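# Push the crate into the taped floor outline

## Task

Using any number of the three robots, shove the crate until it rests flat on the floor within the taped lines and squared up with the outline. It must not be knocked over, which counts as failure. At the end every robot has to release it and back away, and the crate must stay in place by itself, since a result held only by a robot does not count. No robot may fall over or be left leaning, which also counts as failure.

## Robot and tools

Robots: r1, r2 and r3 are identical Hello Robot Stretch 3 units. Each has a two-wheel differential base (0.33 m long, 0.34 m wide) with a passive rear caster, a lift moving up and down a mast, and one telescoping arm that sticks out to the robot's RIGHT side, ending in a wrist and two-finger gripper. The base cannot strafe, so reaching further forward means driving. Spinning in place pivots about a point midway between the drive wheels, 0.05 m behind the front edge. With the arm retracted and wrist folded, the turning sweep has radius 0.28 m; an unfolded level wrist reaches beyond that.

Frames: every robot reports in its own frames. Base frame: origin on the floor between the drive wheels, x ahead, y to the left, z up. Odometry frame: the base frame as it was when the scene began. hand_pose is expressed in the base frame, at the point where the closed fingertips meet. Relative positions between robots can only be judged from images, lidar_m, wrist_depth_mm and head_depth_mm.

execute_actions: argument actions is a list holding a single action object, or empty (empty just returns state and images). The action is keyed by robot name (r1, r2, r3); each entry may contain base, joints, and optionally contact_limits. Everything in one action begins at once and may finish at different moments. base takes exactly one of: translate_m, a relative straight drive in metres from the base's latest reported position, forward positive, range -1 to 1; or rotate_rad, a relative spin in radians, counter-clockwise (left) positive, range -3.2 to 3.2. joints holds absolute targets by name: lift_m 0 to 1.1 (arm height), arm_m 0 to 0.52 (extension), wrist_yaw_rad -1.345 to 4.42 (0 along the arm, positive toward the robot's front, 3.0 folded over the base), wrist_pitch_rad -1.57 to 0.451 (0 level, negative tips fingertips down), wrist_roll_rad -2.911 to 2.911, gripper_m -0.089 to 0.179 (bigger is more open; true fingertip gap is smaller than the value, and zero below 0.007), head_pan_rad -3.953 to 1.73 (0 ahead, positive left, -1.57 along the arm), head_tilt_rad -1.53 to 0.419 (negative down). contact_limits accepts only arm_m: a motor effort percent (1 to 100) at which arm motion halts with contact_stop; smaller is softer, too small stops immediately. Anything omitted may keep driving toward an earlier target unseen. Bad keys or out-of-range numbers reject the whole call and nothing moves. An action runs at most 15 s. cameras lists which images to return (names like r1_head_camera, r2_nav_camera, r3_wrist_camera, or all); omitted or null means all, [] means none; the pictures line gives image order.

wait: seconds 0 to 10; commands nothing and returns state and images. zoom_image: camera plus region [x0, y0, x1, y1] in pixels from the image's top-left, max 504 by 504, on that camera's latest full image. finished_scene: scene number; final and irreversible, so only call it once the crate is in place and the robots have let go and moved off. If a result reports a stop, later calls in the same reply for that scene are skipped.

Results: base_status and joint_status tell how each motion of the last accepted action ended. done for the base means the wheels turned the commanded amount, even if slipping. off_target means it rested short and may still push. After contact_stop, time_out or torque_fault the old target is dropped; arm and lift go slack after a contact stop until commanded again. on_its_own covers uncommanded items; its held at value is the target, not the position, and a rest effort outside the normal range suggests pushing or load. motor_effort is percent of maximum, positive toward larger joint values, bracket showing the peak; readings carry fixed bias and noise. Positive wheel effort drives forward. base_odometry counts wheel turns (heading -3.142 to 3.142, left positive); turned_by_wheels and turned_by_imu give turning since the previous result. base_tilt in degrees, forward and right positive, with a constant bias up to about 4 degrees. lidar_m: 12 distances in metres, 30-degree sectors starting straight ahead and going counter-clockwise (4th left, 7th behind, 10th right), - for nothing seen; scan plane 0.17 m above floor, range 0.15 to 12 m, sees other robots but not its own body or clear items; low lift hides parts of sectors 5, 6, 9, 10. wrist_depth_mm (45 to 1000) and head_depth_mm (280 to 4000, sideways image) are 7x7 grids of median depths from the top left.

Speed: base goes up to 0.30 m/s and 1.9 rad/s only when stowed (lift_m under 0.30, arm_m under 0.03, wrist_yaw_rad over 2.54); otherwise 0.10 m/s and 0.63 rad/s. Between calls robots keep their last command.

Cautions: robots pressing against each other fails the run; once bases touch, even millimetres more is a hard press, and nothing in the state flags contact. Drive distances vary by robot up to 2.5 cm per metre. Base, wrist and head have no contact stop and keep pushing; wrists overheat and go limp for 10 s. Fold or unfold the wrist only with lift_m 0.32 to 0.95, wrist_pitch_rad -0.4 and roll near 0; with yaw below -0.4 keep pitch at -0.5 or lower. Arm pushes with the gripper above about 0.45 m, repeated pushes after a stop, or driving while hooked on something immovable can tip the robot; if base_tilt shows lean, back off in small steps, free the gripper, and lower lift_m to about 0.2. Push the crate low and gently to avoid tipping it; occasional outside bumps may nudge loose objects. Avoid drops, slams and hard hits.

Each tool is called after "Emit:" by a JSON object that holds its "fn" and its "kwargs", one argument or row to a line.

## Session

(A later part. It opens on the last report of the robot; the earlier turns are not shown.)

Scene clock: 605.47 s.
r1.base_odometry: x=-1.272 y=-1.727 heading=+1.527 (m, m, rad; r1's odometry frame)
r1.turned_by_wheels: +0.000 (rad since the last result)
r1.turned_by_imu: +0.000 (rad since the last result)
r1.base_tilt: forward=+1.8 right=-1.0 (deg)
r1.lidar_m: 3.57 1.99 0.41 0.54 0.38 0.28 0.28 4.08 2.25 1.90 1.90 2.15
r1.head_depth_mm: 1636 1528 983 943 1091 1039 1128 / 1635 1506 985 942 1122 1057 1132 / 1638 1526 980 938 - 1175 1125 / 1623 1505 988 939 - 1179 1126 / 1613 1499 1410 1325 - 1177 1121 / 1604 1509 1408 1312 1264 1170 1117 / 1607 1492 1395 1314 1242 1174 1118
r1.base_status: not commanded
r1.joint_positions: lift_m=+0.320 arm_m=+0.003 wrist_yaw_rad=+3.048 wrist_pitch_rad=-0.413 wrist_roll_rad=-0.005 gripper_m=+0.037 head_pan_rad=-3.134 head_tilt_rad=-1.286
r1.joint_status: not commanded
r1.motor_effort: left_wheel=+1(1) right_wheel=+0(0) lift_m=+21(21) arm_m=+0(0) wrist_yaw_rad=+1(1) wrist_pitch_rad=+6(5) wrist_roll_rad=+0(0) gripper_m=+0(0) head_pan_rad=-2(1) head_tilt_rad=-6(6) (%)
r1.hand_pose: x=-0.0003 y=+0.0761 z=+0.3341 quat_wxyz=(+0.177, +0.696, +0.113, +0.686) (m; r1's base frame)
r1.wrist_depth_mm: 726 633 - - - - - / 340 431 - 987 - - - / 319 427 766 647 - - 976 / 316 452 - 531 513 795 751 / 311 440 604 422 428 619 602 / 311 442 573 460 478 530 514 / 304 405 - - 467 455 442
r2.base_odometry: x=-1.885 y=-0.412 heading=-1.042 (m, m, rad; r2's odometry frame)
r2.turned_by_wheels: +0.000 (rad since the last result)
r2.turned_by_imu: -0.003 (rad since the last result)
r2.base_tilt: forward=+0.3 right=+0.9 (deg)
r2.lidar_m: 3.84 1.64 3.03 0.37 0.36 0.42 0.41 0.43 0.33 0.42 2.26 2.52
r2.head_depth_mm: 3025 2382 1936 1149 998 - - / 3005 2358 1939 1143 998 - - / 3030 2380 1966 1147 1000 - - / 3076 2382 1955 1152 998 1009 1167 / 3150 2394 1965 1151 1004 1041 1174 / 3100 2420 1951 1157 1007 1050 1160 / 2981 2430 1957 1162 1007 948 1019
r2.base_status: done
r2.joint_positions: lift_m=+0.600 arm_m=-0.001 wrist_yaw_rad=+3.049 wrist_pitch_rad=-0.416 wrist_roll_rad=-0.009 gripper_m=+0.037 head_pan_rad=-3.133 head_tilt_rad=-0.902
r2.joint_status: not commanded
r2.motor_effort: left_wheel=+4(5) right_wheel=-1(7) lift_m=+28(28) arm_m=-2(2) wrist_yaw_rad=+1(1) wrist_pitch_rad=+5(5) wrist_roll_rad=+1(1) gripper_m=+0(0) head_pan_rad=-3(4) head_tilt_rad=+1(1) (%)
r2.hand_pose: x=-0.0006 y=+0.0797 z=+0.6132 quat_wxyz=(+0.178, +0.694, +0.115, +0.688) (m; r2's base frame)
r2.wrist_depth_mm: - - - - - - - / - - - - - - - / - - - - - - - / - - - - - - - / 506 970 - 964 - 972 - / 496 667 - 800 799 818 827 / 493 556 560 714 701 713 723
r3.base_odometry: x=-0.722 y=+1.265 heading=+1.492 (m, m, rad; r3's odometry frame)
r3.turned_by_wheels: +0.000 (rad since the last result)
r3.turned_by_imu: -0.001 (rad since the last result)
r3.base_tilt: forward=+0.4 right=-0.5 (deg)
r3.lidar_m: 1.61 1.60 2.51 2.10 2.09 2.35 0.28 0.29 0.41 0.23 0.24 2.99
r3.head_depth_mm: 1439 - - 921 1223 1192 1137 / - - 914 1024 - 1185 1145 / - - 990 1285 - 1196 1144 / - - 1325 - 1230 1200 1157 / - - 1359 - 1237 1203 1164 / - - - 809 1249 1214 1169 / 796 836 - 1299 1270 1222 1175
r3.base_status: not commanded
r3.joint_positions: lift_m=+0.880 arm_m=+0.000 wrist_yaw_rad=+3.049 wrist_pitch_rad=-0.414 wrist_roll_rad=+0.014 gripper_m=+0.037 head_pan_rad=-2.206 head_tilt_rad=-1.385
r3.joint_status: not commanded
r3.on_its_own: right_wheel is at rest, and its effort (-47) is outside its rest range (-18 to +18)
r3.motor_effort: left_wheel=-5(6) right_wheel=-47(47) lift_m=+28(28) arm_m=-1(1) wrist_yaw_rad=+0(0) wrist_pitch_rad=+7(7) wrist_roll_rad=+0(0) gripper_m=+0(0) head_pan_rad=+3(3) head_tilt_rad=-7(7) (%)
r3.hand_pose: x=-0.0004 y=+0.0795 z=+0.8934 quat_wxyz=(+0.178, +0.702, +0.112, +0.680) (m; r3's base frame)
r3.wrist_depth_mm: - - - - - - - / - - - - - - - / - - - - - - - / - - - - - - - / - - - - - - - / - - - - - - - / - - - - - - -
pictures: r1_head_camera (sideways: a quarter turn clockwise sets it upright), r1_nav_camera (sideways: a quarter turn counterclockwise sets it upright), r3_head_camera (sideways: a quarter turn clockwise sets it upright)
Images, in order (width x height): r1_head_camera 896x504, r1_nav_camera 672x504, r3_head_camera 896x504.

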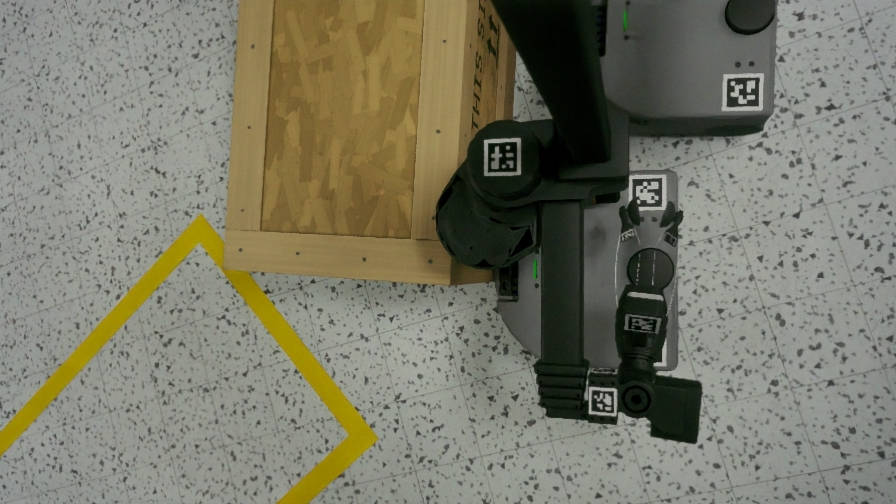

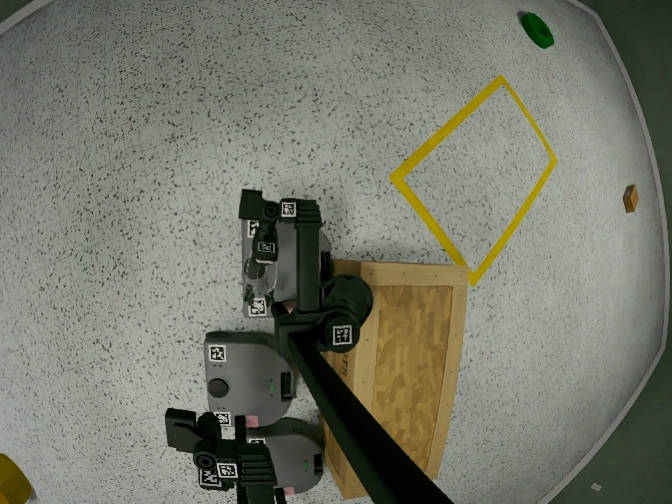

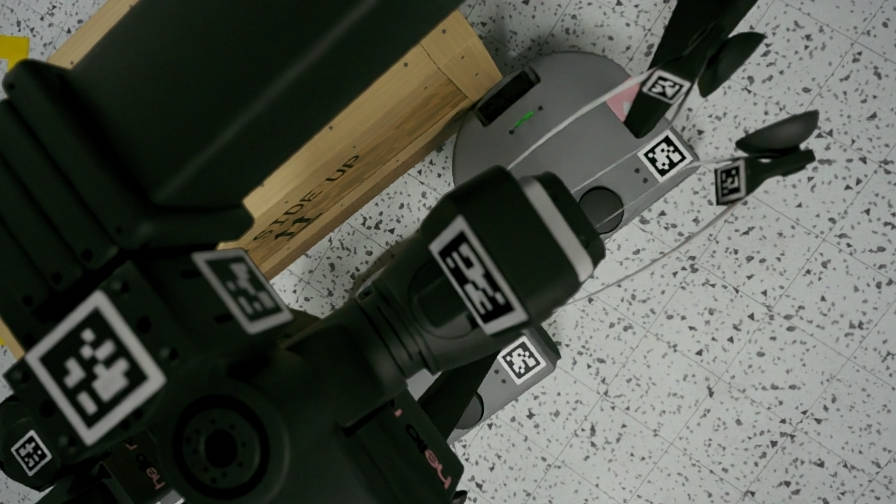

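Emit:
{"fn": "execute_actions", "kwargs": {
  "actions": [
    {"r2":{"base":{"rotate_rad":0.025}}}
  ],
  "cameras": []
}}

Emit:
{"fn": "execute_actions", "kwargs": {
  "actions": [
    {"r2":{"base":{"translate_m":-0.125}}}
  ],
  "cameras": []
}}

Emit:
{"fn": "execute_actions", "kwargs": {
  "actions": [
    {"r1":{"base":{"translate_m":-0.3}},"r2":{"base":{"translate_m":-0.33}},"r3":{"base":{"translate_m":-0.355}}}
  ],
  "cameras": ["r1_head_camera","r3_head_camera","r1_nav_camera"]
}}

Scene clock: 612.47 s.
r1.base_odometry: x=-1.272 y=-1.727 heading=+1.527 (m, m, rad; r1's odometry frame)
r1.turned_by_wheels: +0.000 (rad since the last result)
r1.turned_by_imu: +0.000 (rad since the last result)
r1.base_tilt: forward=+1.9 right=-1.0 (deg)
r1.lidar_m: 3.57 2.00 0.41 0.54 0.38 0.29 0.28 4.08 2.25 1.90 1.90 2.15
r1.head_depth_mm: 1630 1517 988 947 1092 1041 1128 / 1628 1511 980 948 1116 1052 1128 / 1626 1517 979 940 - 1182 1130 / 1623 1511 988 936 - 1174 1125 / 1625 1505 1413 1324 - 1168 1112 / 1597 1497 1414 1320 1263 1166 1115 / 1604 1493 1392 1316 1241 1167 1109
r1.base_status: not commanded
r1.joint_positions: lift_m=+0.320 arm_m=+0.003 wrist_yaw_rad=+3.048 wrist_pitch_rad=-0.413 wrist_roll_rad=-0.005 gripper_m=+0.037 head_pan_rad=-3.134 head_tilt_rad=-1.286
r1.joint_status: not commanded
r1.motor_effort: left_wheel=+1(2) right_wheel=+0(0) lift_m=+21(21) arm_m=-1(0) wrist_yaw_rad=+2(1) wrist_pitch_rad=+5(5) wrist_roll_rad=+0(0) gripper_m=+0(0) head_pan_rad=+0(2) head_tilt_rad=-6(6) (%)
r1.hand_pose: x=-0.0003 y=+0.0761 z=+0.3341 quat_wxyz=(+0.177, +0.696, +0.113, +0.686) (m; r1's base frame)
r1.wrist_depth_mm: 726 617 - - - - - / 336 438 - 986 - - - / 319 432 756 658 - 998 973 / 319 450 - 522 512 763 732 / 310 440 617 424 426 608 610 / 305 428 566 455 469 523 513 / 311 401 - - 464 454 444
r2.base_odometry: x=-1.885 y=-0.412 heading=-1.017 (m, m, rad; r2's odometry frame)
r2.turned_by_wheels: +0.025 (rad since the last result)
r2.turned_by_imu: +0.024 (rad since the last result)
r2.base_tilt: forward=+0.2 right=+0.9 (deg)
r2.lidar_m: 3.83 1.64 2.98 0.37 0.36 0.42 0.41 0.43 0.33 0.42 2.26 2.54
r2.head_depth_mm: 3051 2372 1945 1152 997 - - / 3091 2360 1945 1150 997 - - / 3066 2378 1962 1151 1000 - - / 3075 2369 1937 1154 1002 1009 1167 / 3097 2410 1947 1157 1009 1047 1168 / 3081 2406 1956 1156 1009 1065 1150 / 2968 2443 1963 1168 1004 936 912
r2.base_status: done
r2.joint_positions: lift_m=+0.600 arm_m=-0.001 wrist_yaw_rad=+3.049 wrist_pitch_rad=-0.416 wrist_roll_rad=-0.009 gripper_m=+0.037 head_pan_rad=-3.133 head_tilt_rad=-0.902
r2.joint_status: not commanded
r2.motor_effort: left_wheel=+0(3) right_wheel=+1(1) lift_m=+28(28) arm_m=-1(1) wrist_yaw_rad=+1(1) wrist_pitch_rad=+5(5) wrist_roll_rad=+1(1) gripper_m=+0(0) head_pan_rad=-4(3) head_tilt_rad=+0(1) (%)
r2.hand_pose: x=-0.0006 y=+0.0797 z=+0.6132 quat_wxyz=(+0.178, +0.694, +0.115, +0.688) (m; r2's base frame)
r2.wrist_depth_mm: - - - - - - - / - - - - - - - / - - - - - - - / - - - - - - - / 495 955 - 966 - 984 - / 492 646 - 808 813 824 821 / 489 567 553 701 714 719 715
r3.base_odometry: x=-0.722 y=+1.265 heading=+1.492 (m, m, rad; r3's odometry frame)
r3.turned_by_wheels: +0.000 (rad since the last result)
r3.turned_by_imu: -0.001 (rad since the last result)
r3.base_tilt: forward=+0.5 right=-0.6 (deg)
r3.lidar_m: 1.61 1.60 2.51 2.10 2.09 2.35 0.28 0.29 0.41 0.23 0.24 2.99
r3.head_depth_mm: 1438 - - 922 1222 1188 1139 / - - 913 1025 - 1177 1141 / - - 989 1291 - 1193 1147 / - - 1322 - 1229 1192 1155 / - - 1349 - 1236 1202 1166 / - - - 816 1257 1216 1166 / 795 838 - 1297 1266 1220 1179
r3.base_status: not commanded
r3.joint_positions: lift_m=+0.880 arm_m=+0.000 wrist_yaw_rad=+3.049 wrist_pitch_rad=-0.414 wrist_roll_rad=+0.014 gripper_m=+0.037 head_pan_rad=-2.206 head_tilt_rad=-1.385
r3.joint_status: not commanded
r3.on_its_own: right_wheel is at rest, and its effort (-47) is outside its rest range (-18 to +18)
r3.motor_effort: left_wheel=-5(5) right_wheel=-47(47) lift_m=+28(28) arm_m=-1(1) wrist_yaw_rad=+0(1) wrist_pitch_rad=+7(7) wrist_roll_rad=+0(0) gripper_m=+0(0) head_pan_rad=+3(4) head_tilt_rad=-7(5) (%)
r3.hand_pose: x=-0.0004 y=+0.0795 z=+0.8934 quat_wxyz=(+0.178, +0.702, +0.112, +0.680) (m; r3's base frame)
r3.wrist_depth_mm: - - - - - - - / - - - - - - - / - - - - - - - / - - - - - - - / - - - - - - - / - - - - - - - / - - - - - - -
pictures: none
No camera images: the call's "cameras" was empty. Leave "cameras" out to get every camera's image.

Scene clock: 614.67 s.
r1.base_odometry: x=-1.272 y=-1.727 heading=+1.527 (m, m, rad; r1's odometry frame)
r1.turned_by_wheels: +0.000 (rad since the last result)
r1.turned_by_imu: +0.000 (rad since the last result)
r1.base_tilt: forward=+1.8 right=-1.0 (deg)
r1.lidar_m: 3.57 2.00 3.35 0.39 0.38 0.29 0.28 4.06 2.25 1.90 1.90 2.16
r1.head_depth_mm: 1640 1540 994 942 1078 1162 1130 / 1633 1525 986 943 1078 1173 1128 / 1636 1507 980 940 - 1183 1130 / 1622 1516 987 936 - 1169 1125 / 1606 1505 1407 1328 - 1175 1113 / 1613 1496 1401 1314 1269 1170 1121 / 1604 1491 1401 1316 1247 1173 1116
r1.base_status: not commanded
r1.joint_positions: lift_m=+0.320 arm_m=+0.003 wrist_yaw_rad=+3.048 wrist_pitch_rad=-0.413 wrist_roll_rad=-0.005 gripper_m=+0.037 head_pan_rad=-3.134 head_tilt_rad=-1.286
r1.joint_status: not commanded
r1.motor_effort: left_wheel=+0(2) right_wheel=+0(0) lift_m=+21(21) arm_m=-1(0) wrist_yaw_rad=+2(1) wrist_pitch_rad=+6(6) wrist_roll_rad=+0(0) gripper_m=+0(0) head_pan_rad=-2(1) head_tilt_rad=-5(5) (%)
r1.hand_pose: x=-0.0003 y=+0.0761 z=+0.3341 quat_wxyz=(+0.177, +0.696, +0.113, +0.686) (m; r1's base frame)
r1.wrist_depth_mm: 726 625 - - - - - / 338 438 - - - - - / 320 435 725 741 - - 979 / 317 457 - 532 782 758 732 / 313 442 445 420 655 611 616 / 308 435 512 453 498 532 518 / 304 395 - - 460 450 448
r2.base_odometry: x=-1.951 y=-0.306 heading=-1.017 (m, m, rad; r2's odometry frame)
r2.turned_by_wheels: +0.000 (rad since the last result)
r2.turned_by_imu: -0.001 (rad since the last result)
r2.base_tilt: forward=+0.3 right=+0.9 (deg)
r2.lidar_m: 3.94 1.76 2.92 0.35 0.39 0.29 0.28 0.30 0.28 0.28 2.30 2.59
r2.head_depth_mm: 3029 2367 1934 1646 996 - - / 3015 2366 1964 1643 997 - - / 3079 2379 1947 1637 1001 - - / 3068 2376 1944 1659 1004 890 963 / 3055 2376 1958 1646 1002 886 983 / 3115 2370 1954 1669 1005 889 1002 / 2987 2407 1955 1664 1006 886 1021
r2.base_status: done
r2.joint_positions: lift_m=+0.600 arm_m=-0.001 wrist_yaw_rad=+3.049 wrist_pitch_rad=-0.416 wrist_roll_rad=-0.009 gripper_m=+0.037 head_pan_rad=-3.133 head_tilt_rad=-0.902
r2.joint_status: not commanded
r2.motor_effort: left_wheel=+1(6) right_wheel=+1(3) lift_m=+28(28) arm_m=-2(2) wrist_yaw_rad=+0(1) wrist_pitch_rad=+5(5) wrist_roll_rad=+1(1) gripper_m=+0(0) head_pan_rad=-4(3) head_tilt_rad=+1(0) (%)
r2.hand_pose: x=-0.0006 y=+0.0797 z=+0.6132 quat_wxyz=(+0.178, +0.694, +0.115, +0.688) (m; r2's base frame)
r2.wrist_depth_mm: - - - - - - - / - - - - - - - / - - 596 - - - - / - - - - - - - / 445 517 - 921 - 984 - / 386 510 - 660 799 835 816 / 341 472 550 576 719 709 731
r3.base_odometry: x=-0.722 y=+1.265 heading=+1.492 (m, m, rad; r3's odometry frame)
r3.turned_by_wheels: +0.000 (rad since the last result)
r3.turned_by_imu: +0.000 (rad since the last result)
r3.base_tilt: forward=+0.4 right=-0.6 (deg)
r3.lidar_m: 1.61 1.59 2.52 2.10 2.09 2.35 0.28 0.29 0.24 0.24 2.66 2.99
r3.head_depth_mm: 1437 - - 921 1218 1191 1143 / - - 915 1025 - 1181 1139 / - - 992 1281 - 1195 1149 / - - 1150 - 1234 1203 1155 / - - 487 - 1248 1208 1164 / - - - 1301 1263 1218 1172 / 538 830 - 1305 1269 1223 1179
r3.base_status: not commanded
r3.joint_positions: lift_m=+0.880 arm_m=+0.000 wrist_yaw_rad=+3.049 wrist_pitch_rad=-0.414 wrist_roll_rad=+0.014 gripper_m=+0.037 head_pan_rad=-2.206 head_tilt_rad=-1.385
r3.joint_status: not commanded
r3.on_its_own: right_wheel is at rest, and its effort (-47) is outside its rest range (-18 to +18)
r3.motor_effort: left_wheel=-5(5) right_wheel=-47(47) lift_m=+28(28) arm_m=-1(1) wrist_yaw_rad=+1(0) wrist_pitch_rad=+7(7) wrist_roll_rad=+0(0) gripper_m=+0(1) head_pan_rad=+2(4) head_tilt_rad=-6(8) (%)
r3.hand_pose: x=-0.0004 y=+0.0795 z=+0.8934 quat_wxyz=(+0.178, +0.702, +0.112, +0.680) (m; r3's base frame)
r3.wrist_depth_mm: - - - - - - - / - - - - - - - / - - - - - - - / - - - - - - - / - - - - - - - / - - - - - - - / - - - - - - -
pictures: none
No camera images: the call's "cameras" was empty. Leave "cameras" out to get every camera's image.

Scene clock: 620.67 s.
r1.base_odometry: x=-1.285 y=-2.027 heading=+1.527 (m, m, rad; r1's odometry frame)
r1.turned_by_wheels: +0.000 (rad since the last result)
r1.turned_by_imu: +0.005 (rad since the last result)
r1.base_tilt: forward=+1.9 right=-1.0 (deg)
r1.lidar_m: 3.74 2.23 3.24 0.39 0.39 0.29 0.28 4.22 2.32 1.99 1.99 2.26
r1.head_depth_mm: 1650 1528 989 951 1083 1173 1130 / 1644 1510 984 948 1084 1180 1128 / 1627 1505 983 942 - 1178 1126 / 1629 1516 988 943 - 1167 1128 / 1599 1493 1403 1323 - 1169 1114 / 1603 1501 1395 1318 1266 1162 1119 / 1594 1494 1408 1314 1233 1174 1122
r1.base_status: done
r1.joint_positions: lift_m=+0.320 arm_m=+0.003 wrist_yaw_rad=+3.049 wrist_pitch_rad=-0.413 wrist_roll_rad=-0.005 gripper_m=+0.037 head_pan_rad=-3.134 head_tilt_rad=-1.286
r1.joint_status: not commanded
r1.motor_effort: left_wheel=+0(75) right_wheel=+1(66) lift_m=+21(21) arm_m=+0(0) wrist_yaw_rad=+1(2) wrist_pitch_rad=+5(5) wrist_roll_rad=+0(0) gripper_m=+0(1) head_pan_rad=-1(2) head_tilt_rad=-5(6) (%)
r1.hand_pose: x=-0.0004 y=+0.0760 z=+0.3340 quat_wxyz=(+0.177, +0.696, +0.113, +0.686) (m; r1's base frame)
r1.wrist_depth_mm: 736 624 - - - - - / 358 461 - - - - - / 336 463 741 756 - - 968 / 332 483 - 540 799 754 742 / 322 445 446 431 667 621 612 / 317 450 472 464 523 526 511 / 312 410 - - 465 448 446
r2.base_odometry: x=-2.124 y=-0.025 heading=-1.017 (m, m, rad; r2's odometry frame)
r2.turned_by_wheels: +0.000 (rad since the last result)
r2.turned_by_imu: +0.001 (rad since the last result)
r2.base_tilt: forward=+0.3 right=+0.9 (deg)
r2.lidar_m: 4.25 2.04 2.80 0.35 0.40 0.29 0.28 0.29 0.28 0.28 2.40 2.70
r2.head_depth_mm: 3037 2356 1938 1648 995 - - / 3079 2367 1943 1647 997 - - / 3046 2387 1957 1649 1007 - - / 3101 2402 1972 1655 1004 888 930 / 3075 2415 1970 1657 1007 890 928 / 3093 2422 1957 1662 1004 886 932 / 3085 2410 1977 1663 1010 891 934
r2.base_status: done
r2.joint_positions: lift_m=+0.600 arm_m=-0.001 wrist_yaw_rad=+3.050 wrist_pitch_rad=-0.416 wrist_roll_rad=-0.009 gripper_m=+0.037 head_pan_rad=-3.134 head_tilt_rad=-0.900
r2.joint_status: not commanded
r2.motor_effort: left_wheel=+2(93) right_wheel=+0(65) lift_m=+28(28) arm_m=-2(2) wrist_yaw_rad=+1(1) wrist_pitch_rad=+5(5) wrist_roll_rad=+1(1) gripper_m=+1(0) head_pan_rad=-4(5) head_tilt_rad=-1(1) (%)
r2.hand_pose: x=-0.0006 y=+0.0797 z=+0.6132 quat_wxyz=(+0.178, +0.694, +0.115, +0.688) (m; r2's base frame)
r2.wrist_depth_mm: - - - - - - - / - - - - - - - / - - - - - - - / - - 661 - - - - / 445 532 - 933 - 983 - / 388 535 - 731 787 812 817 / 343 475 556 582 712 723 715
r3.base_odometry: x=-0.750 y=+0.912 heading=+1.492 (m, m, rad; r3's odometry frame)
r3.turned_by_wheels: +0.000 (rad since the last result)
r3.turned_by_imu: +0.000 (rad since the last result)
r3.base_tilt: forward=+0.4 right=-0.6 (deg)
r3.lidar_m: 1.91 1.93 2.38 2.00 1.99 2.24 0.28 0.29 0.24 0.24 2.76 3.09
r3.head_depth_mm: 1442 - - 915 1224 1190 1131 / - - 908 1002 - 1174 1143 / - - 946 1278 - 1192 1146 / - - 1161 - 1227 1197 1156 / - - 490 - 1248 1205 1162 / - - - 1305 1255 1217 1171 / - 811 - 1306 1268 1220 1177
r3.base_status: translate_m off_target (by the wheels' count: -0.3547 of -0.3550)
r3.joint_positions: lift_m=+0.880 arm_m=+0.000 wrist_yaw_rad=+3.049 wrist_pitch_rad=-0.414 wrist_roll_rad=+0.014 gripper_m=+0.037 head_pan_rad=-2.206 head_tilt_rad=-1.385
r3.joint_status: not commanded
r3.on_its_own: left_wheel is at rest, and its effort (-57) is outside its rest range (-18 to +18); right_wheel is at rest, and its effort (-50) is outside its rest range (-18 to +18)
r3.motor_effort: left_wheel=-57(88) right_wheel=-50(73) lift_m=+28(28) arm_m=-1(1) wrist_yaw_rad=+1(1) wrist_pitch_rad=+7(7) wrist_roll_rad=+0(0) gripper_m=+0(1) head_pan_rad=+3(3) head_tilt_rad=-7(6) (%)
r3.hand_pose: x=-0.0004 y=+0.0794 z=+0.8934 quat_wxyz=(+0.178, +0.702, +0.112, +0.680) (m; r3's base frame)
r3.wrist_depth_mm: - - - - - - - / - - - - - - - / - - - - - - - / - - - - - - - / - - - - - - - / - - - - - - - / - - - - - - -
pictures: r1_head_camera (sideways: a quarter turn clockwise sets it upright), r1_nav_camera (sideways: a quarter turn counterclockwise sets it upright), r3_head_camera (sideways: a quarter turn clockwise sets it upright)
Images, in order (width x height): r1_head_camera 896x504, r1_nav_camera 672x504, r3_head_camera 896x504.

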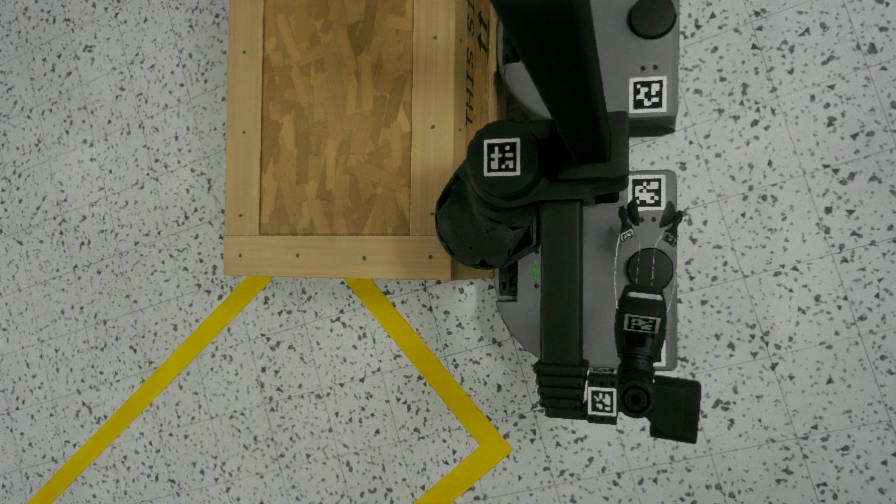

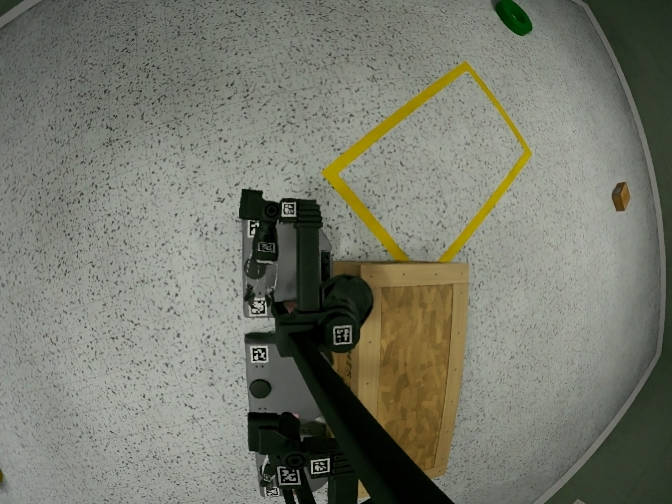

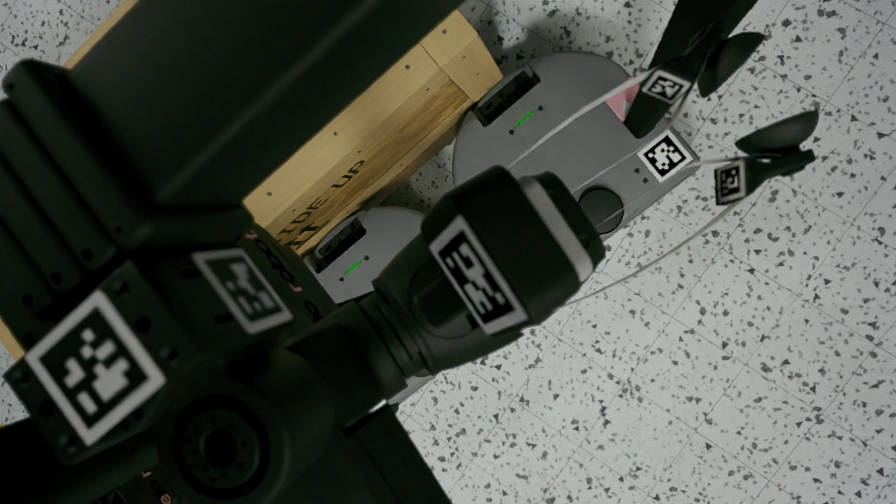

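Emit:
{"fn": "execute_actions", "kwargs": {
  "actions": [
    {"r1":{"base":{"translate_m":-0.61}},"r2":{"base":{"translate_m":-0.605}},"r3":{"base":{"translate_m":-0.6}}}
  ],
  "cameras": ["r1_head_camera","r1_nav_camera"]
}}

Scene clock: 639.57 s.
r1.base_odometry: x=-1.312 y=-2.636 heading=+1.528 (m, m, rad; r1's odometry frame)
r1.turned_by_wheels: +0.001 (rad since the last result)
r1.turned_by_imu: +0.002 (rad since the last result)
r1.base_tilt: forward=+1.8 right=-1.0 (deg)
r1.lidar_m: 4.13 2.77 3.03 0.40 0.38 0.29 0.27 3.73 2.55 2.16 2.16 2.46
r1.head_depth_mm: 1620 1513 986 948 1084 1176 1131 / 1624 1522 986 946 1104 1167 1132 / 1627 1512 978 940 - 1182 1126 / 1620 1508 987 940 - 1181 1118 / 1611 1504 1404 1324 - 1177 1115 / 1612 1500 1387 1322 1267 1173 1121 / 1597 1494 1398 1315 1242 1175 1120
r1.base_status: translate_m off_target (by the wheels' count: -0.6098 of -0.6100)
r1.joint_positions: lift_m=+0.320 arm_m=+0.003 wrist_yaw_rad=+3.049 wrist_pitch_rad=-0.414 wrist_roll_rad=-0.005 gripper_m=+0.037 head_pan_rad=-3.134 head_tilt_rad=-1.287
r1.joint_status: not commanded
r1.on_its_own: right_wheel is at rest, and its effort (-47) is outside its rest range (-18 to +18)
r1.motor_effort: left_wheel=-9(58) right_wheel=-47(49) lift_m=+21(21) arm_m=+0(0) wrist_yaw_rad=+2(1) wrist_pitch_rad=+6(6) wrist_roll_rad=+0(0) gripper_m=+0(1) head_pan_rad=-1(1) head_tilt_rad=-5(5) (%)
r1.hand_pose: x=-0.0004 y=+0.0760 z=+0.3340 quat_wxyz=(+0.177, +0.696, +0.114, +0.686) (m; r1's base frame)
r1.wrist_depth_mm: 728 634 - - - - - / 345 447 988 - - - - / 329 452 749 755 - 999 931 / 323 471 - 527 788 785 723 / 321 447 442 439 665 614 609 / 314 448 489 475 519 540 516 / 305 407 - - 466 450 444
r2.base_odometry: x=-2.442 y=+0.489 heading=-1.017 (m, m, rad; r2's odometry frame)
r2.turned_by_wheels: +0.000 (rad since the last result)
r2.turned_by_imu: +0.003 (rad since the last result)
r2.base_tilt: forward=+0.2 right=+0.8 (deg)
r2.lidar_m: 4.79 2.60 2.58 0.35 0.39 0.29 0.28 0.29 0.29 0.29 2.58 2.92
r2.head_depth_mm: 3071 2375 1949 1632 998 - - / 3065 2380 1958 1658 1002 - - / 3084 2381 1954 1650 1000 - - / 3088 2411 1965 1652 1006 893 929 / 3116 2408 1974 1658 1003 886 933 / 3116 2392 1977 1659 1010 887 939 / 3150 2405 1979 1669 1009 890 952
r2.base_status: translate_m off_target (by the wheels' count: -0.6047 of -0.6050)
r2.joint_positions: lift_m=+0.600 arm_m=-0.001 wrist_yaw_rad=+3.050 wrist_pitch_rad=-0.416 wrist_roll_rad=-0.009 gripper_m=+0.037 head_pan_rad=-3.134 head_tilt_rad=-0.900
r2.joint_status: not commanded
r2.on_its_own: left_wheel is at rest, and its effort (-37) is outside its rest range (-18 to +18); right_wheel is at rest, and its effort (-41) is outside its rest range (-18 to +18)
r2.motor_effort: left_wheel=-37(76) right_wheel=-41(58) lift_m=+28(28) arm_m=-2(2) wrist_yaw_rad=+1(1) wrist_pitch_rad=+5(5) wrist_roll_rad=+1(1) gripper_m=+0(1) head_pan_rad=-3(4) head_tilt_rad=+1(0) (%)
r2.hand_pose: x=-0.0006 y=+0.0797 z=+0.6132 quat_wxyz=(+0.178, +0.694, +0.115, +0.688) (m; r2's base frame)
r2.wrist_depth_mm: - - - - - - - / - - - - - - - / - - - - - - - / - - 655 - - - - / 446 538 - 916 - 964 - / 384 517 - 660 794 819 819 / 343 468 555 585 712 732 721
r3.base_odometry: x=-0.797 y=+0.314 heading=+1.492 (m, m, rad; r3's odometry frame)
r3.turned_by_wheels: +0.000 (rad since the last result)
r3.turned_by_imu: +0.005 (rad since the last result)
r3.base_tilt: forward=+0.4 right=-0.6 (deg)
r3.lidar_m: 2.50 3.96 2.16 1.81 1.81 2.04 0.28 0.29 0.24 0.24 2.95 3.34
r3.head_depth_mm: 1431 - - 919 1223 1190 1138 / - - 912 1012 - 1177 1141 / - - 952 1268 - 1189 1145 / - - 1158 - 1229 1197 1161 / - - 496 - 1250 1209 1160 / - - - 1294 1262 1214 1170 / 440 843 - 1311 1265 1221 1178
r3.base_status: done
r3.joint_positions: lift_m=+0.880 arm_m=+0.000 wrist_yaw_rad=+3.049 wrist_pitch_rad=-0.414 wrist_roll_rad=+0.014 gripper_m=+0.037 head_pan_rad=-2.206 head_tilt_rad=-1.385
r3.joint_status: not commanded
r3.on_its_own: right_wheel is at rest, and its effort (-23) is outside its rest range (-18 to +18)
r3.motor_effort: left_wheel=-4(77) right_wheel=-23(68) lift_m=+28(28) arm_m=-1(1) wrist_yaw_rad=+1(1) wrist_pitch_rad=+7(7) wrist_roll_rad=+0(0) gripper_m=+0(1) head_pan_rad=+3(3) head_tilt_rad=-6(6) (%)
r3.hand_pose: x=-0.0004 y=+0.0794 z=+0.8934 quat_wxyz=(+0.178, +0.702, +0.112, +0.680) (m; r3's base frame)
r3.wrist_depth_mm: - - - - - - - / - - - - - - - / - - - - - - - / - - - - - - - / - - - - - - - / - - - - - - - / - - - - - - -
pictures: r1_head_camera (sideways: a quarter turn clockwise sets it upright), r1_nav_camera (sideways: a quarter turn counterclockwise sets it upright)
Images, in order (width x height): r1_head_camera 896x504, r1_nav_camera 672x504.

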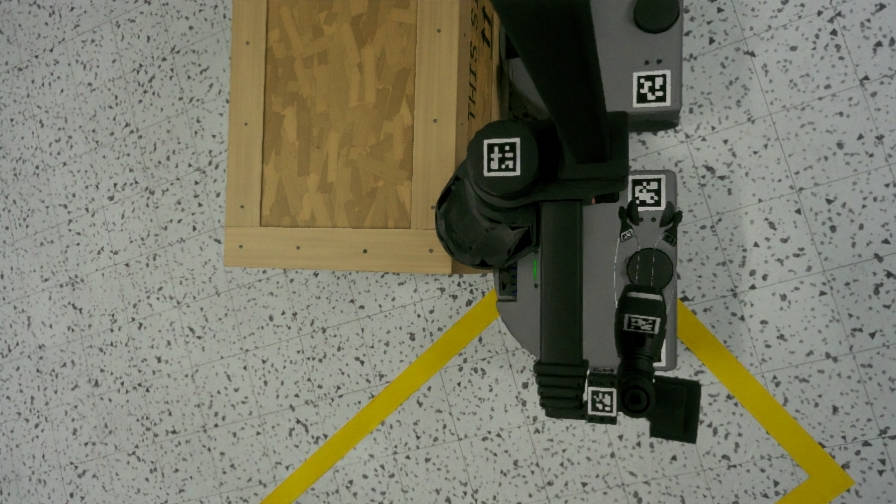

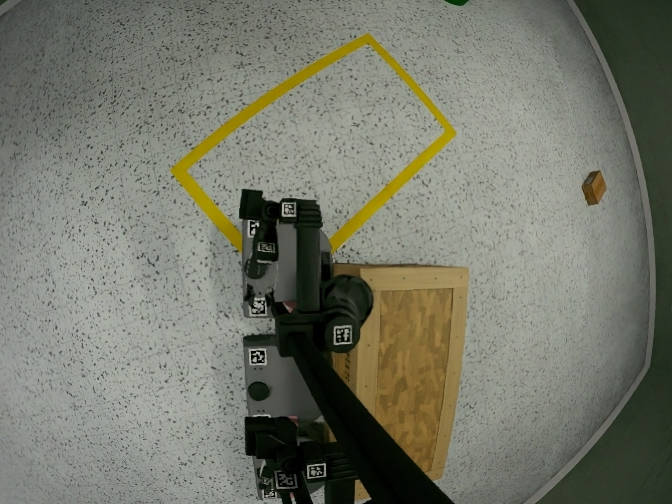

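Emit:
{"fn": "execute_actions", "kwargs": {
  "actions": [
    {"r1":{"base":{"translate_m":-0.54}},"r2":{"base":{"translate_m":-0.54}},"r3":{"base":{"translate_m":-0.54}}}
  ],
  "cameras": ["r1_head_camera","r1_nav_camera"]
}}

Scene clock: 649.87 s.
r1.base_odometry: x=-1.336 y=-3.175 heading=+1.527 (m, m, rad; r1's odometry frame)
r1.turned_by_wheels: +0.000 (rad since the last result)
r1.turned_by_imu: +0.000 (rad since the last result)
r1.base_tilt: forward=+1.8 right=-1.0 (deg)
r1.lidar_m: 4.36 3.23 2.85 0.41 0.39 0.29 0.28 3.24 2.73 2.29 2.28 2.63
r1.head_depth_mm: 1643 1517 986 949 1087 1177 1131 / 1641 1522 991 948 1105 1179 1127 / 1620 1506 980 941 - 1178 1127 / 1612 1517 994 942 - 1173 1123 / 1610 1500 1405 1317 - 1171 1127 / 1610 1502 1412 1315 1257 1168 1119 / 1604 1498 1397 1314 1239 1177 1108
r1.base_status: done
r1.joint_positions: lift_m=+0.320 arm_m=+0.003 wrist_yaw_rad=+3.049 wrist_pitch_rad=-0.414 wrist_roll_rad=-0.005 gripper_m=+0.037 head_pan_rad=-3.134 head_tilt_rad=-1.287
r1.joint_status: not commanded
r1.on_its_own: left_wheel is at rest, and its effort (-19) is outside its rest range (-18 to +18)
r1.motor_effort: left_wheel=-19(38) right_wheel=-3(48) lift_m=+22(21) arm_m=+0(0) wrist_yaw_rad=+1(1) wrist_pitch_rad=+6(6) wrist_roll_rad=+0(1) gripper_m=+0(0) head_pan_rad=-2(1) head_tilt_rad=-5(5) (%)
r1.hand_pose: x=-0.0004 y=+0.0760 z=+0.3340 quat_wxyz=(+0.177, +0.696, +0.114, +0.686) (m; r1's base frame)
r1.wrist_depth_mm: 718 637 - - - - - / 347 458 - - - - - / 332 452 780 742 - - 966 / 324 469 - 530 786 752 737 / 320 449 448 448 674 625 600 / 314 442 516 493 532 524 514 / 310 404 - - 453 447 448
r2.base_odometry: x=-2.725 y=+0.949 heading=-1.018 (m, m, rad; r2's odometry frame)
r2.turned_by_wheels: -0.001 (rad since the last result)
r2.turned_by_imu: -0.005 (rad since the last result)
r2.base_tilt: forward=+0.3 right=+0.9 (deg)
r2.lidar_m: 3.11 3.11 2.39 0.35 0.39 0.29 0.28 0.29 0.30 0.30 2.72 3.07
r2.head_depth_mm: 3027 2383 1941 1645 1001 - - / 3063 2399 1927 1649 1004 - - / 3075 2381 1958 1661 1001 - - / 3063 2395 1970 1654 1003 890 928 / 2998 2402 1968 1668 1006 885 934 / 2968 2391 1980 1656 1008 886 941 / 2901 2447 1967 1664 1010 887 945
r2.base_status: translate_m off_target (by the wheels' count: -0.5396 of -0.5400)
r2.joint_positions: lift_m=+0.600 arm_m=-0.001 wrist_yaw_rad=+3.050 wrist_pitch_rad=-0.416 wrist_roll_rad=-0.009 gripper_m=+0.037 head_pan_rad=-3.134 head_tilt_rad=-0.900
r2.joint_status: not commanded
r2.on_its_own: left_wheel is at rest, and its effort (-65) is outside its rest range (-18 to +18); right_wheel is at rest, and its effort (-48) is outside its rest range (-18 to +18)
r2.motor_effort: left_wheel=-65(75) right_wheel=-48(59) lift_m=+28(29) arm_m=-2(2) wrist_yaw_rad=+1(0) wrist_pitch_rad=+5(5) wrist_roll_rad=+1(1) gripper_m=+1(1) head_pan_rad=-3(4) head_tilt_rad=+0(1) (%)
r2.hand_pose: x=-0.0006 y=+0.0797 z=+0.6132 quat_wxyz=(+0.178, +0.694, +0.115, +0.688) (m; r2's base frame)
r2.wrist_depth_mm: - - - - - - - / - - - - - - - / - - - - - - - / - - 663 - - - - / 446 529 - 916 - 974 - / 388 520 - 666 775 806 833 / 341 466 551 594 712 715 713
r3.base_odometry: x=-0.839 y=-0.225 heading=+1.493 (m, m, rad; r3's odometry frame)
r3.turned_by_wheels: +0.001 (rad since the last result)
r3.turned_by_imu: +0.001 (rad since the last result)
r3.base_tilt: forward=+0.4 right=-0.6 (deg)
r3.lidar_m: 3.00 3.58 1.95 1.65 1.64 1.85 0.28 0.29 0.24 0.24 3.10 3.53
r3.head_depth_mm: 1440 - - 920 1218 1188 1136 / - - 913 1019 - 1176 1138 / - - 956 1269 - 1194 1148 / - - 1160 - 1231 1199 1154 / - - 500 - 1249 1208 1164 / - - - 1307 1261 1213 1166 / 445 853 - 1299 1270 1222 1177
r3.base_status: translate_m off_target (by the wheels' count: -0.5398 of -0.5400)
r3.joint_positions: lift_m=+0.880 arm_m=+0.000 wrist_yaw_rad=+3.049 wrist_pitch_rad=-0.414 wrist_roll_rad=+0.014 gripper_m=+0.037 head_pan_rad=-2.206 head_tilt_rad=-1.385
r3.joint_status: not commanded
r3.on_its_own: right_wheel is at rest, and its effort (-54) is outside its rest range (-18 to +18)
r3.motor_effort: left_wheel=-10(39) right_wheel=-54(64) lift_m=+28(28) arm_m=-1(1) wrist_yaw_rad=+0(0) wrist_pitch_rad=+7(7) wrist_roll_rad=+0(0) gripper_m=+0(1) head_pan_rad=+4(5) head_tilt_rad=-6(6) (%)
r3.hand_pose: x=-0.0004 y=+0.0794 z=+0.8934 quat_wxyz=(+0.178, +0.702, +0.112, +0.680) (m; r3's base frame)
r3.wrist_depth_mm: - - - - - - - / - - - - - - - / - - - - - - - / - - - - - - - / - - - - - - - / - - - - - - - / - - - - - - -
pictures: r1_head_camera (sideways: a quarter turn clockwise sets it upright), r1_nav_camera (sideways: a quarter turn counterclockwise sets it upright)
Images, in order (width x height): r1_head_camera 896x504, r1_nav_camera 672x504.

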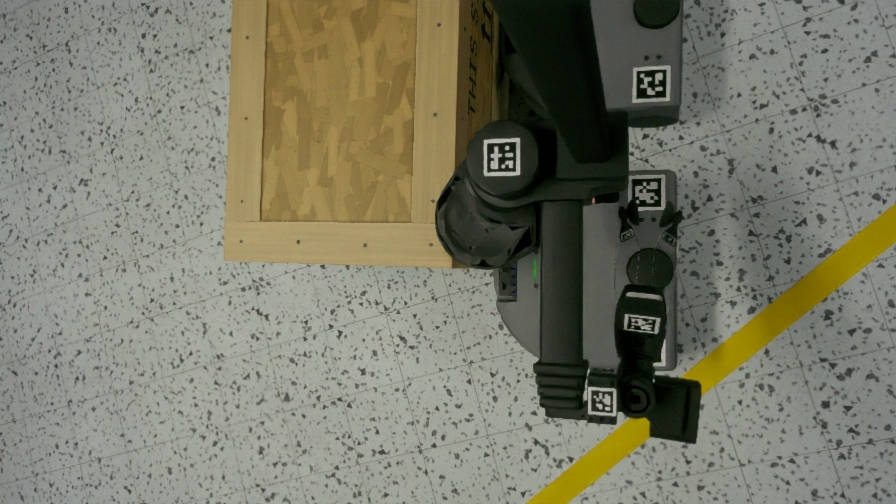

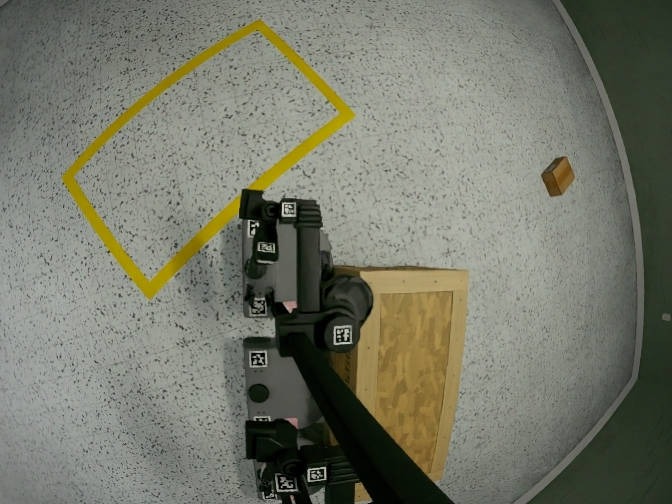

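Emit:
{"fn": "execute_actions", "kwargs": {
  "actions": [
    {"r1":{"base":{"rotate_rad":-0.15},"joints":{"lift_m":0.305}},"r2":{"base":{"translate_m":0.65}},"r3":{"base":{"translate_m":0.2}}}
  ],
  "cameras": ["r1_head_camera"]
}}

Emit:
{"fn": "execute_actions", "kwargs": {
  "actions": [
    {"r1":{"base":{"translate_m":-0.3}},"r2":{"base":{"rotate_rad":-0.87},"joints":{"lift_m":0.27}},"r3":{"base":{"rotate_rad":-0.87},"joints":{"lift_m":0.27,"head_pan_rad":-2.6,"head_tilt_rad":-1.1}}}
  ],
  "cameras": ["r1_head_camera","r1_nav_camera","r3_nav_camera"]
}}

Scene clock: 686.87 s.
r1.base_odometry: x=-1.336 y=-3.175 heading=+1.377 (m, m, rad; r1's odometry frame)
r1.turned_by_wheels: -0.150 (rad since the last result)
r1.turned_by_imu: -0.150 (rad since the last result)
r1.base_tilt: forward=+1.8 right=-1.0 (deg)
r1.lidar_m: 3.59 0.76 0.80 0.82 0.46 0.30 0.28 3.23 3.03 2.34 2.29 2.46
r1.head_depth_mm: 1643 1525 989 1078 1243 1191 1134 / 1623 1518 984 1011 1237 1192 1125 / 1613 1505 985 940 - 1189 1122 / 1617 1513 976 935 - 1181 1123 / 1617 1496 1388 1303 - 1174 1118 / 1607 1506 1403 1319 1264 1169 1112 / 1600 1489 1410 1314 1243 1173 1118
r1.base_status: done
r1.joint_positions: lift_m=+0.305 arm_m=+0.003 wrist_yaw_rad=+3.049 wrist_pitch_rad=-0.414 wrist_roll_rad=-0.005 gripper_m=+0.037 head_pan_rad=-3.134 head_tilt_rad=-1.287
r1.joint_status: all done
r1.motor_effort: left_wheel=+3(8) right_wheel=-2(18) lift_m=+20(23) arm_m=-1(0) wrist_yaw_rad=+1(1) wrist_pitch_rad=+6(6) wrist_roll_rad=+0(0) gripper_m=+0(0) head_pan_rad=-1(1) head_tilt_rad=-5(5) (%)
r1.hand_pose: x=-0.0004 y=+0.0760 z=+0.3190 quat_wxyz=(+0.177, +0.696, +0.114, +0.686) (m; r1's base frame)
r1.wrist_depth_mm: 572 640 - - - - - / 407 602 - 974 - - - / 385 591 781 803 - 652 593 / 369 605 - 804 780 584 517 / 372 570 660 646 646 594 562 / 356 524 545 537 510 509 499 / 339 440 - - 452 437 427
r2.base_odometry: x=-2.384 y=+0.396 heading=-1.018 (m, m, rad; r2's odometry frame)
r2.turned_by_wheels: +0.000 (rad since the last result)
r2.turned_by_imu: +0.003 (rad since the last result)
r2.base_tilt: forward=+0.2 right=+1.0 (deg)
r2.lidar_m: 4.71 2.49 2.62 2.21 0.71 0.55 0.92 0.74 3.02 2.55 2.55 2.88
r2.head_depth_mm: 3068 2357 1474 1449 1291 - - / 3043 2401 1359 1364 1429 - - / 3027 2380 1367 1360 1439 - - / 3097 2386 1374 1368 1439 1282 1169 / 3109 2409 1376 1378 1447 1265 1167 / 3086 2411 1371 1326 1261 1279 1171 / 3157 2407 994 1038 1248 1268 1174
r2.base_status: done
r2.joint_positions: lift_m=+0.600 arm_m=-0.001 wrist_yaw_rad=+3.050 wrist_pitch_rad=-0.416 wrist_roll_rad=-0.009 gripper_m=+0.037 head_pan_rad=-3.134 head_tilt_rad=-0.900
r2.joint_status: not commanded
r2.motor_effort: left_wheel=-1(54) right_wheel=+0(43) lift_m=+28(29) arm_m=-2(2) wrist_yaw_rad=+1(1) wrist_pitch_rad=+5(5) wrist_roll_rad=+1(1) gripper_m=-1(1) head_pan_rad=-3(4) head_tilt_rad=+1(0) (%)
r2.hand_pose: x=-0.0006 y=+0.0797 z=+0.6132 quat_wxyz=(+0.178, +0.694, +0.115, +0.688) (m; r2's base frame)
r2.wrist_depth_mm: - - - - - - - / - - - - - - - / - - - - - - - / - - - - - - - / 715 921 - 934 - 934 - / 636 758 - 805 792 819 829 / 556 668 698 709 709 721 730
r3.base_odometry: x=-0.824 y=-0.025 heading=+1.493 (m, m, rad; r3's odometry frame)
r3.turned_by_wheels: +0.000 (rad since the last result)
r3.turned_by_imu: -0.003 (rad since the last result)
r3.base_tilt: forward=+0.5 right=-0.6 (deg)
r3.lidar_m: 2.83 3.71 2.04 1.71 1.71 1.92 0.47 0.49 0.68 0.82 3.03 0.43
r3.head_depth_mm: 995 - - 1262 1219 1191 1137 / - - 1312 1282 - 1181 1139 / - - 1332 1296 - 1195 1150 / - - 1343 - 1228 1198 1158 / - - 1356 - 1245 1204 1160 / - - - 1304 1237 1209 1176 / 1471 1444 - 1158 1112 1214 1181
r3.base_status: done
r3.joint_positions: lift_m=+0.880 arm_m=+0.000 wrist_yaw_rad=+3.049 wrist_pitch_rad=-0.414 wrist_roll_rad=+0.014 gripper_m=+0.037 head_pan_rad=-2.206 head_tilt_rad=-1.385
r3.joint_status: not commanded
r3.motor_effort: left_wheel=-1(8) right_wheel=+1(39) lift_m=+28(28) arm_m=-1(1) wrist_yaw_rad=+1(0) wrist_pitch_rad=+7(7) wrist_roll_rad=+0(0) gripper_m=+1(0) head_pan_rad=+3(3) head_tilt_rad=-7(6) (%)
r3.hand_pose: x=-0.0004 y=+0.0794 z=+0.8934 quat_wxyz=(+0.178, +0.702, +0.112, +0.680) (m; r3's base frame)
r3.wrist_depth_mm: - - - - - - - / - - - - - - - / - - - - - - - / - - - - - - - / - - - - - - - / - - - - - - - / - - - - - - -
pictures: r1_head_camera (sideways: a quarter turn clockwise sets it upright)
Images, in order (width x height): r1_head_camera 896x504.

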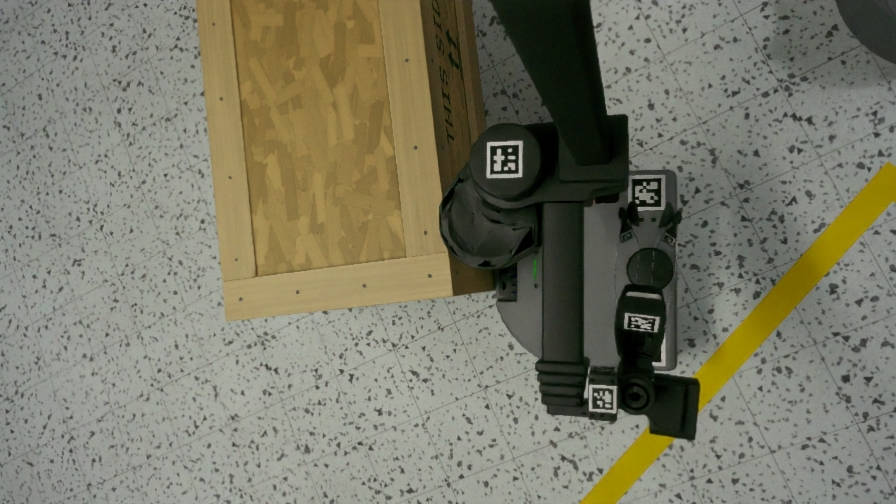

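Scene clock: 693.23 s.
r1.base_odometry: x=-1.393 y=-3.470 heading=+1.378 (m, m, rad; r1's odometry frame)
r1.turned_by_wheels: +0.000 (rad since the last result)
r1.turned_by_imu: +0.168 (rad since the last result)
r1.base_tilt: forward=+1.9 right=-1.0 (deg)
r1.lidar_m: 4.69 0.99 0.92 0.41 0.29 0.27 0.27 2.98 2.79 2.38 2.38 2.76
r1.head_depth_mm: 1639 1511 985 927 1241 1187 1134 / 1637 1513 983 927 1216 1182 1129 / 1631 1524 978 935 - 1178 1128 / 1615 1513 1404 936 - 1176 1123 / 1595 1502 1413 1325 - 1175 1116 / 1594 1500 1409 1313 1268 1168 1120 / 1554 1489 1404 1313 1242 1163 1115
r1.base_status: translate_m off_target (by the wheels' count: -0.2997 of -0.3000)
r1.joint_positions: lift_m=+0.305 arm_m=+0.003 wrist_yaw_rad=+3.049 wrist_pitch_rad=-0.414 wrist_roll_rad=-0.005 gripper_m=+0.037 head_pan_rad=-3.134 head_tilt_rad=-1.288
r1.joint_status: not commanded
r1.on_its_own: left_wheel is at rest, and its effort (-54) is outside its rest range (-18 to +18); right_wheel is at rest, and its effort (-47) is outside its rest range (-18 to +18)
r1.motor_effort: left_wheel=-54(64) right_wheel=-47(78) lift_m=+22(22) arm_m=-1(0) wrist_yaw_rad=+0(0) wrist_pitch_rad=+6(6) wrist_roll_rad=+0(0) gripper_m=+0(0) head_pan_rad=-2(1) head_tilt_rad=-5(5) (%)
r1.hand_pose: x=-0.0005 y=+0.0760 z=+0.3189 quat_wxyz=(+0.177, +0.696, +0.114, +0.686) (m; r1's base frame)
r1.wrist_depth_mm: - 473 496 696 - - - / 243 281 480 732 - 979 - / 240 294 530 791 899 915 905 / 248 312 - 749 766 740 712 / 251 321 - 634 652 612 592 / 257 331 434 546 512 511 495 / 264 312 - - 451 431 437
r2.base_odometry: x=-2.384 y=+0.396 heading=-1.888 (m, m, rad; r2's odometry frame)
r2.turned_by_wheels: -0.870 (rad since the last result)
r2.turned_by_imu: -0.864 (rad since the last result)
r2.base_tilt: forward=+0.2 right=+1.0 (deg)
r2.lidar_m: 2.57 3.23 2.49 3.58 2.38 2.20 0.55 0.94 0.98 0.98 2.74 2.55
r2.head_depth_mm: 1963 2158 1941 1652 1414 1255 1123 / 2020 2235 1953 1664 1434 1261 1180 / 580 672 1796 1554 1374 1236 - / 2182 2378 1967 1019 1204 1230 1161 / 2280 2408 1951 1588 1210 1235 1151 / 2385 2409 1959 1605 1217 1250 1136 / 2493 2404 1976 1665 1417 1277 1132
r2.base_status: done
r2.joint_positions: lift_m=+0.270 arm_m=-0.001 wrist_yaw_rad=+3.050 wrist_pitch_rad=-0.416 wrist_roll_rad=-0.009 gripper_m=+0.037 head_pan_rad=-3.134 head_tilt_rad=-0.900
r2.joint_status: all done
r2.motor_effort: left_wheel=+3(8) right_wheel=-3(6) lift_m=+26(21) arm_m=-2(2) wrist_yaw_rad=+1(1) wrist_pitch_rad=+5(5) wrist_roll_rad=+1(1) gripper_m=+0(1) head_pan_rad=-4(5) head_tilt_rad=+0(1) (%)
r2.hand_pose: x=-0.0006 y=+0.0797 z=+0.2833 quat_wxyz=(+0.178, +0.694, +0.115, +0.688) (m; r2's base frame)
r2.wrist_depth_mm: - - - - - - - / - - - - - - - / 823 810 804 820 823 834 843 / 627 632 676 650 649 659 663 / 525 523 - 548 545 543 547 / 452 - - - 441 458 457 / - - - - 394 395 401
r3.base_odometry: x=-0.824 y=-0.025 heading=+0.623 (m, m, rad; r3's odometry frame)
r3.turned_by_wheels: -0.870 (rad since the last result)
r3.turned_by_imu: -0.860 (rad since the last result)
r3.base_tilt: forward=+0.4 right=-0.6 (deg)
r3.lidar_m: 0.56 0.54 2.83 2.80 1.85 1.70 1.72 2.15 0.45 0.56 0.92 3.02
r3.head_depth_mm: 1965 1761 1575 1412 1281 - - / 2023 1777 1580 1427 1287 - - / 2060 1804 1591 1438 1306 - - / 2073 1813 1607 1444 1317 - 1084 / 2104 1836 1619 1270 1290 1227 1104 / 2127 1847 1134 1019 1229 1215 1119 / 2138 1866 1149 1036 1267 1223 1128
r3.base_status: done
r3.joint_positions: lift_m=+0.270 arm_m=+0.000 wrist_yaw_rad=+3.049 wrist_pitch_rad=-0.414 wrist_roll_rad=+0.014 gripper_m=+0.037 head_pan_rad=-2.593 head_tilt_rad=-1.100
r3.joint_status: all done
r3.motor_effort: left_wheel=+3(7) right_wheel=-3(7) lift_m=+21(23) arm_m=-1(1) wrist_yaw_rad=+0(1) wrist_pitch_rad=+7(7) wrist_roll_rad=+0(0) gripper_m=+0(0) head_pan_rad=-5(37) head_tilt_rad=+1(21) (%)
r3.hand_pose: x=-0.0004 y=+0.0794 z=+0.2837 quat_wxyz=(+0.178, +0.702, +0.112, +0.680) (m; r3's base frame)
r3.wrist_depth_mm: - - - - - - - / - - - - - - - / 915 921 948 942 944 942 956 / 709 712 731 722 723 728 717 / 578 580 - 580 607 586 566 / 484 505 - 517 518 493 397 / 431 - - - 423 426 371
pictures: r1_head_camera (sideways: a quarter turn clockwise sets it upright), r1_nav_camera (sideways: a quarter turn counterclockwise sets it upright), r3_nav_camera (sideways: a quarter turn counterclockwise sets it upright)
Images, in order (width x height): r1_head_camera 896x504, r1_nav_camera 672x504, r3_nav_camera 672x504.

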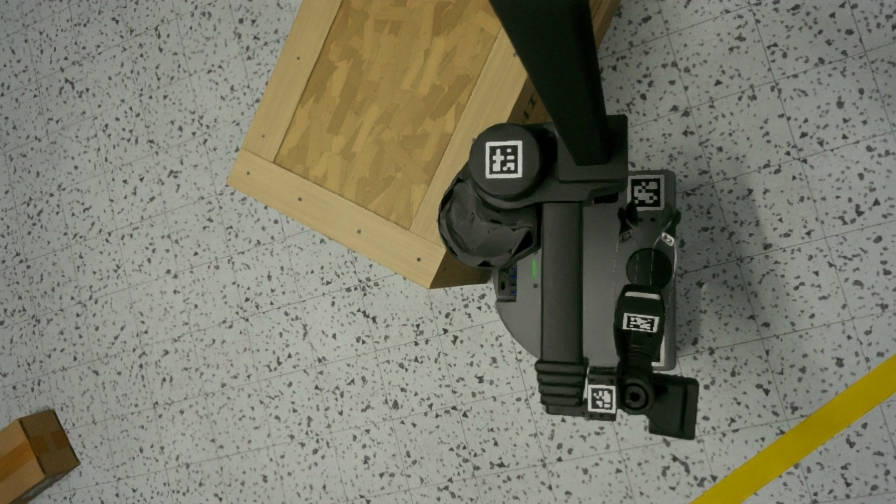

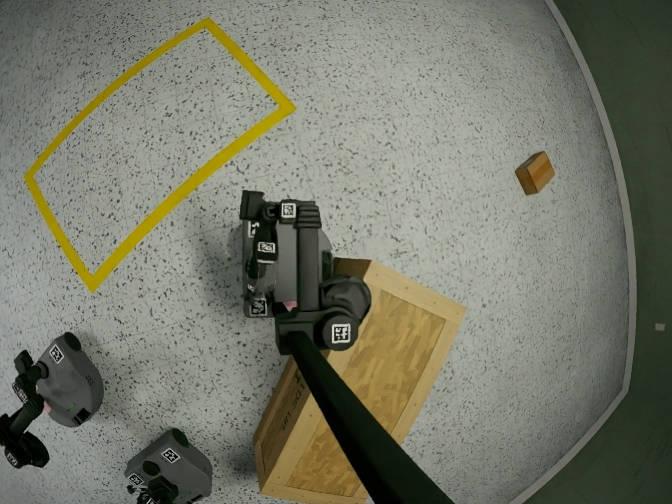

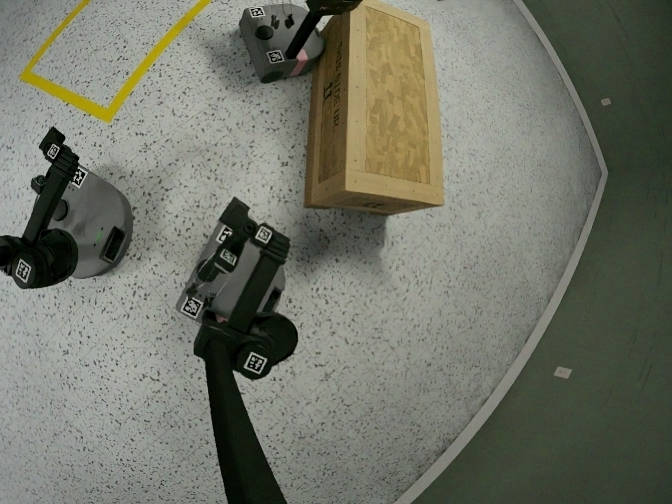

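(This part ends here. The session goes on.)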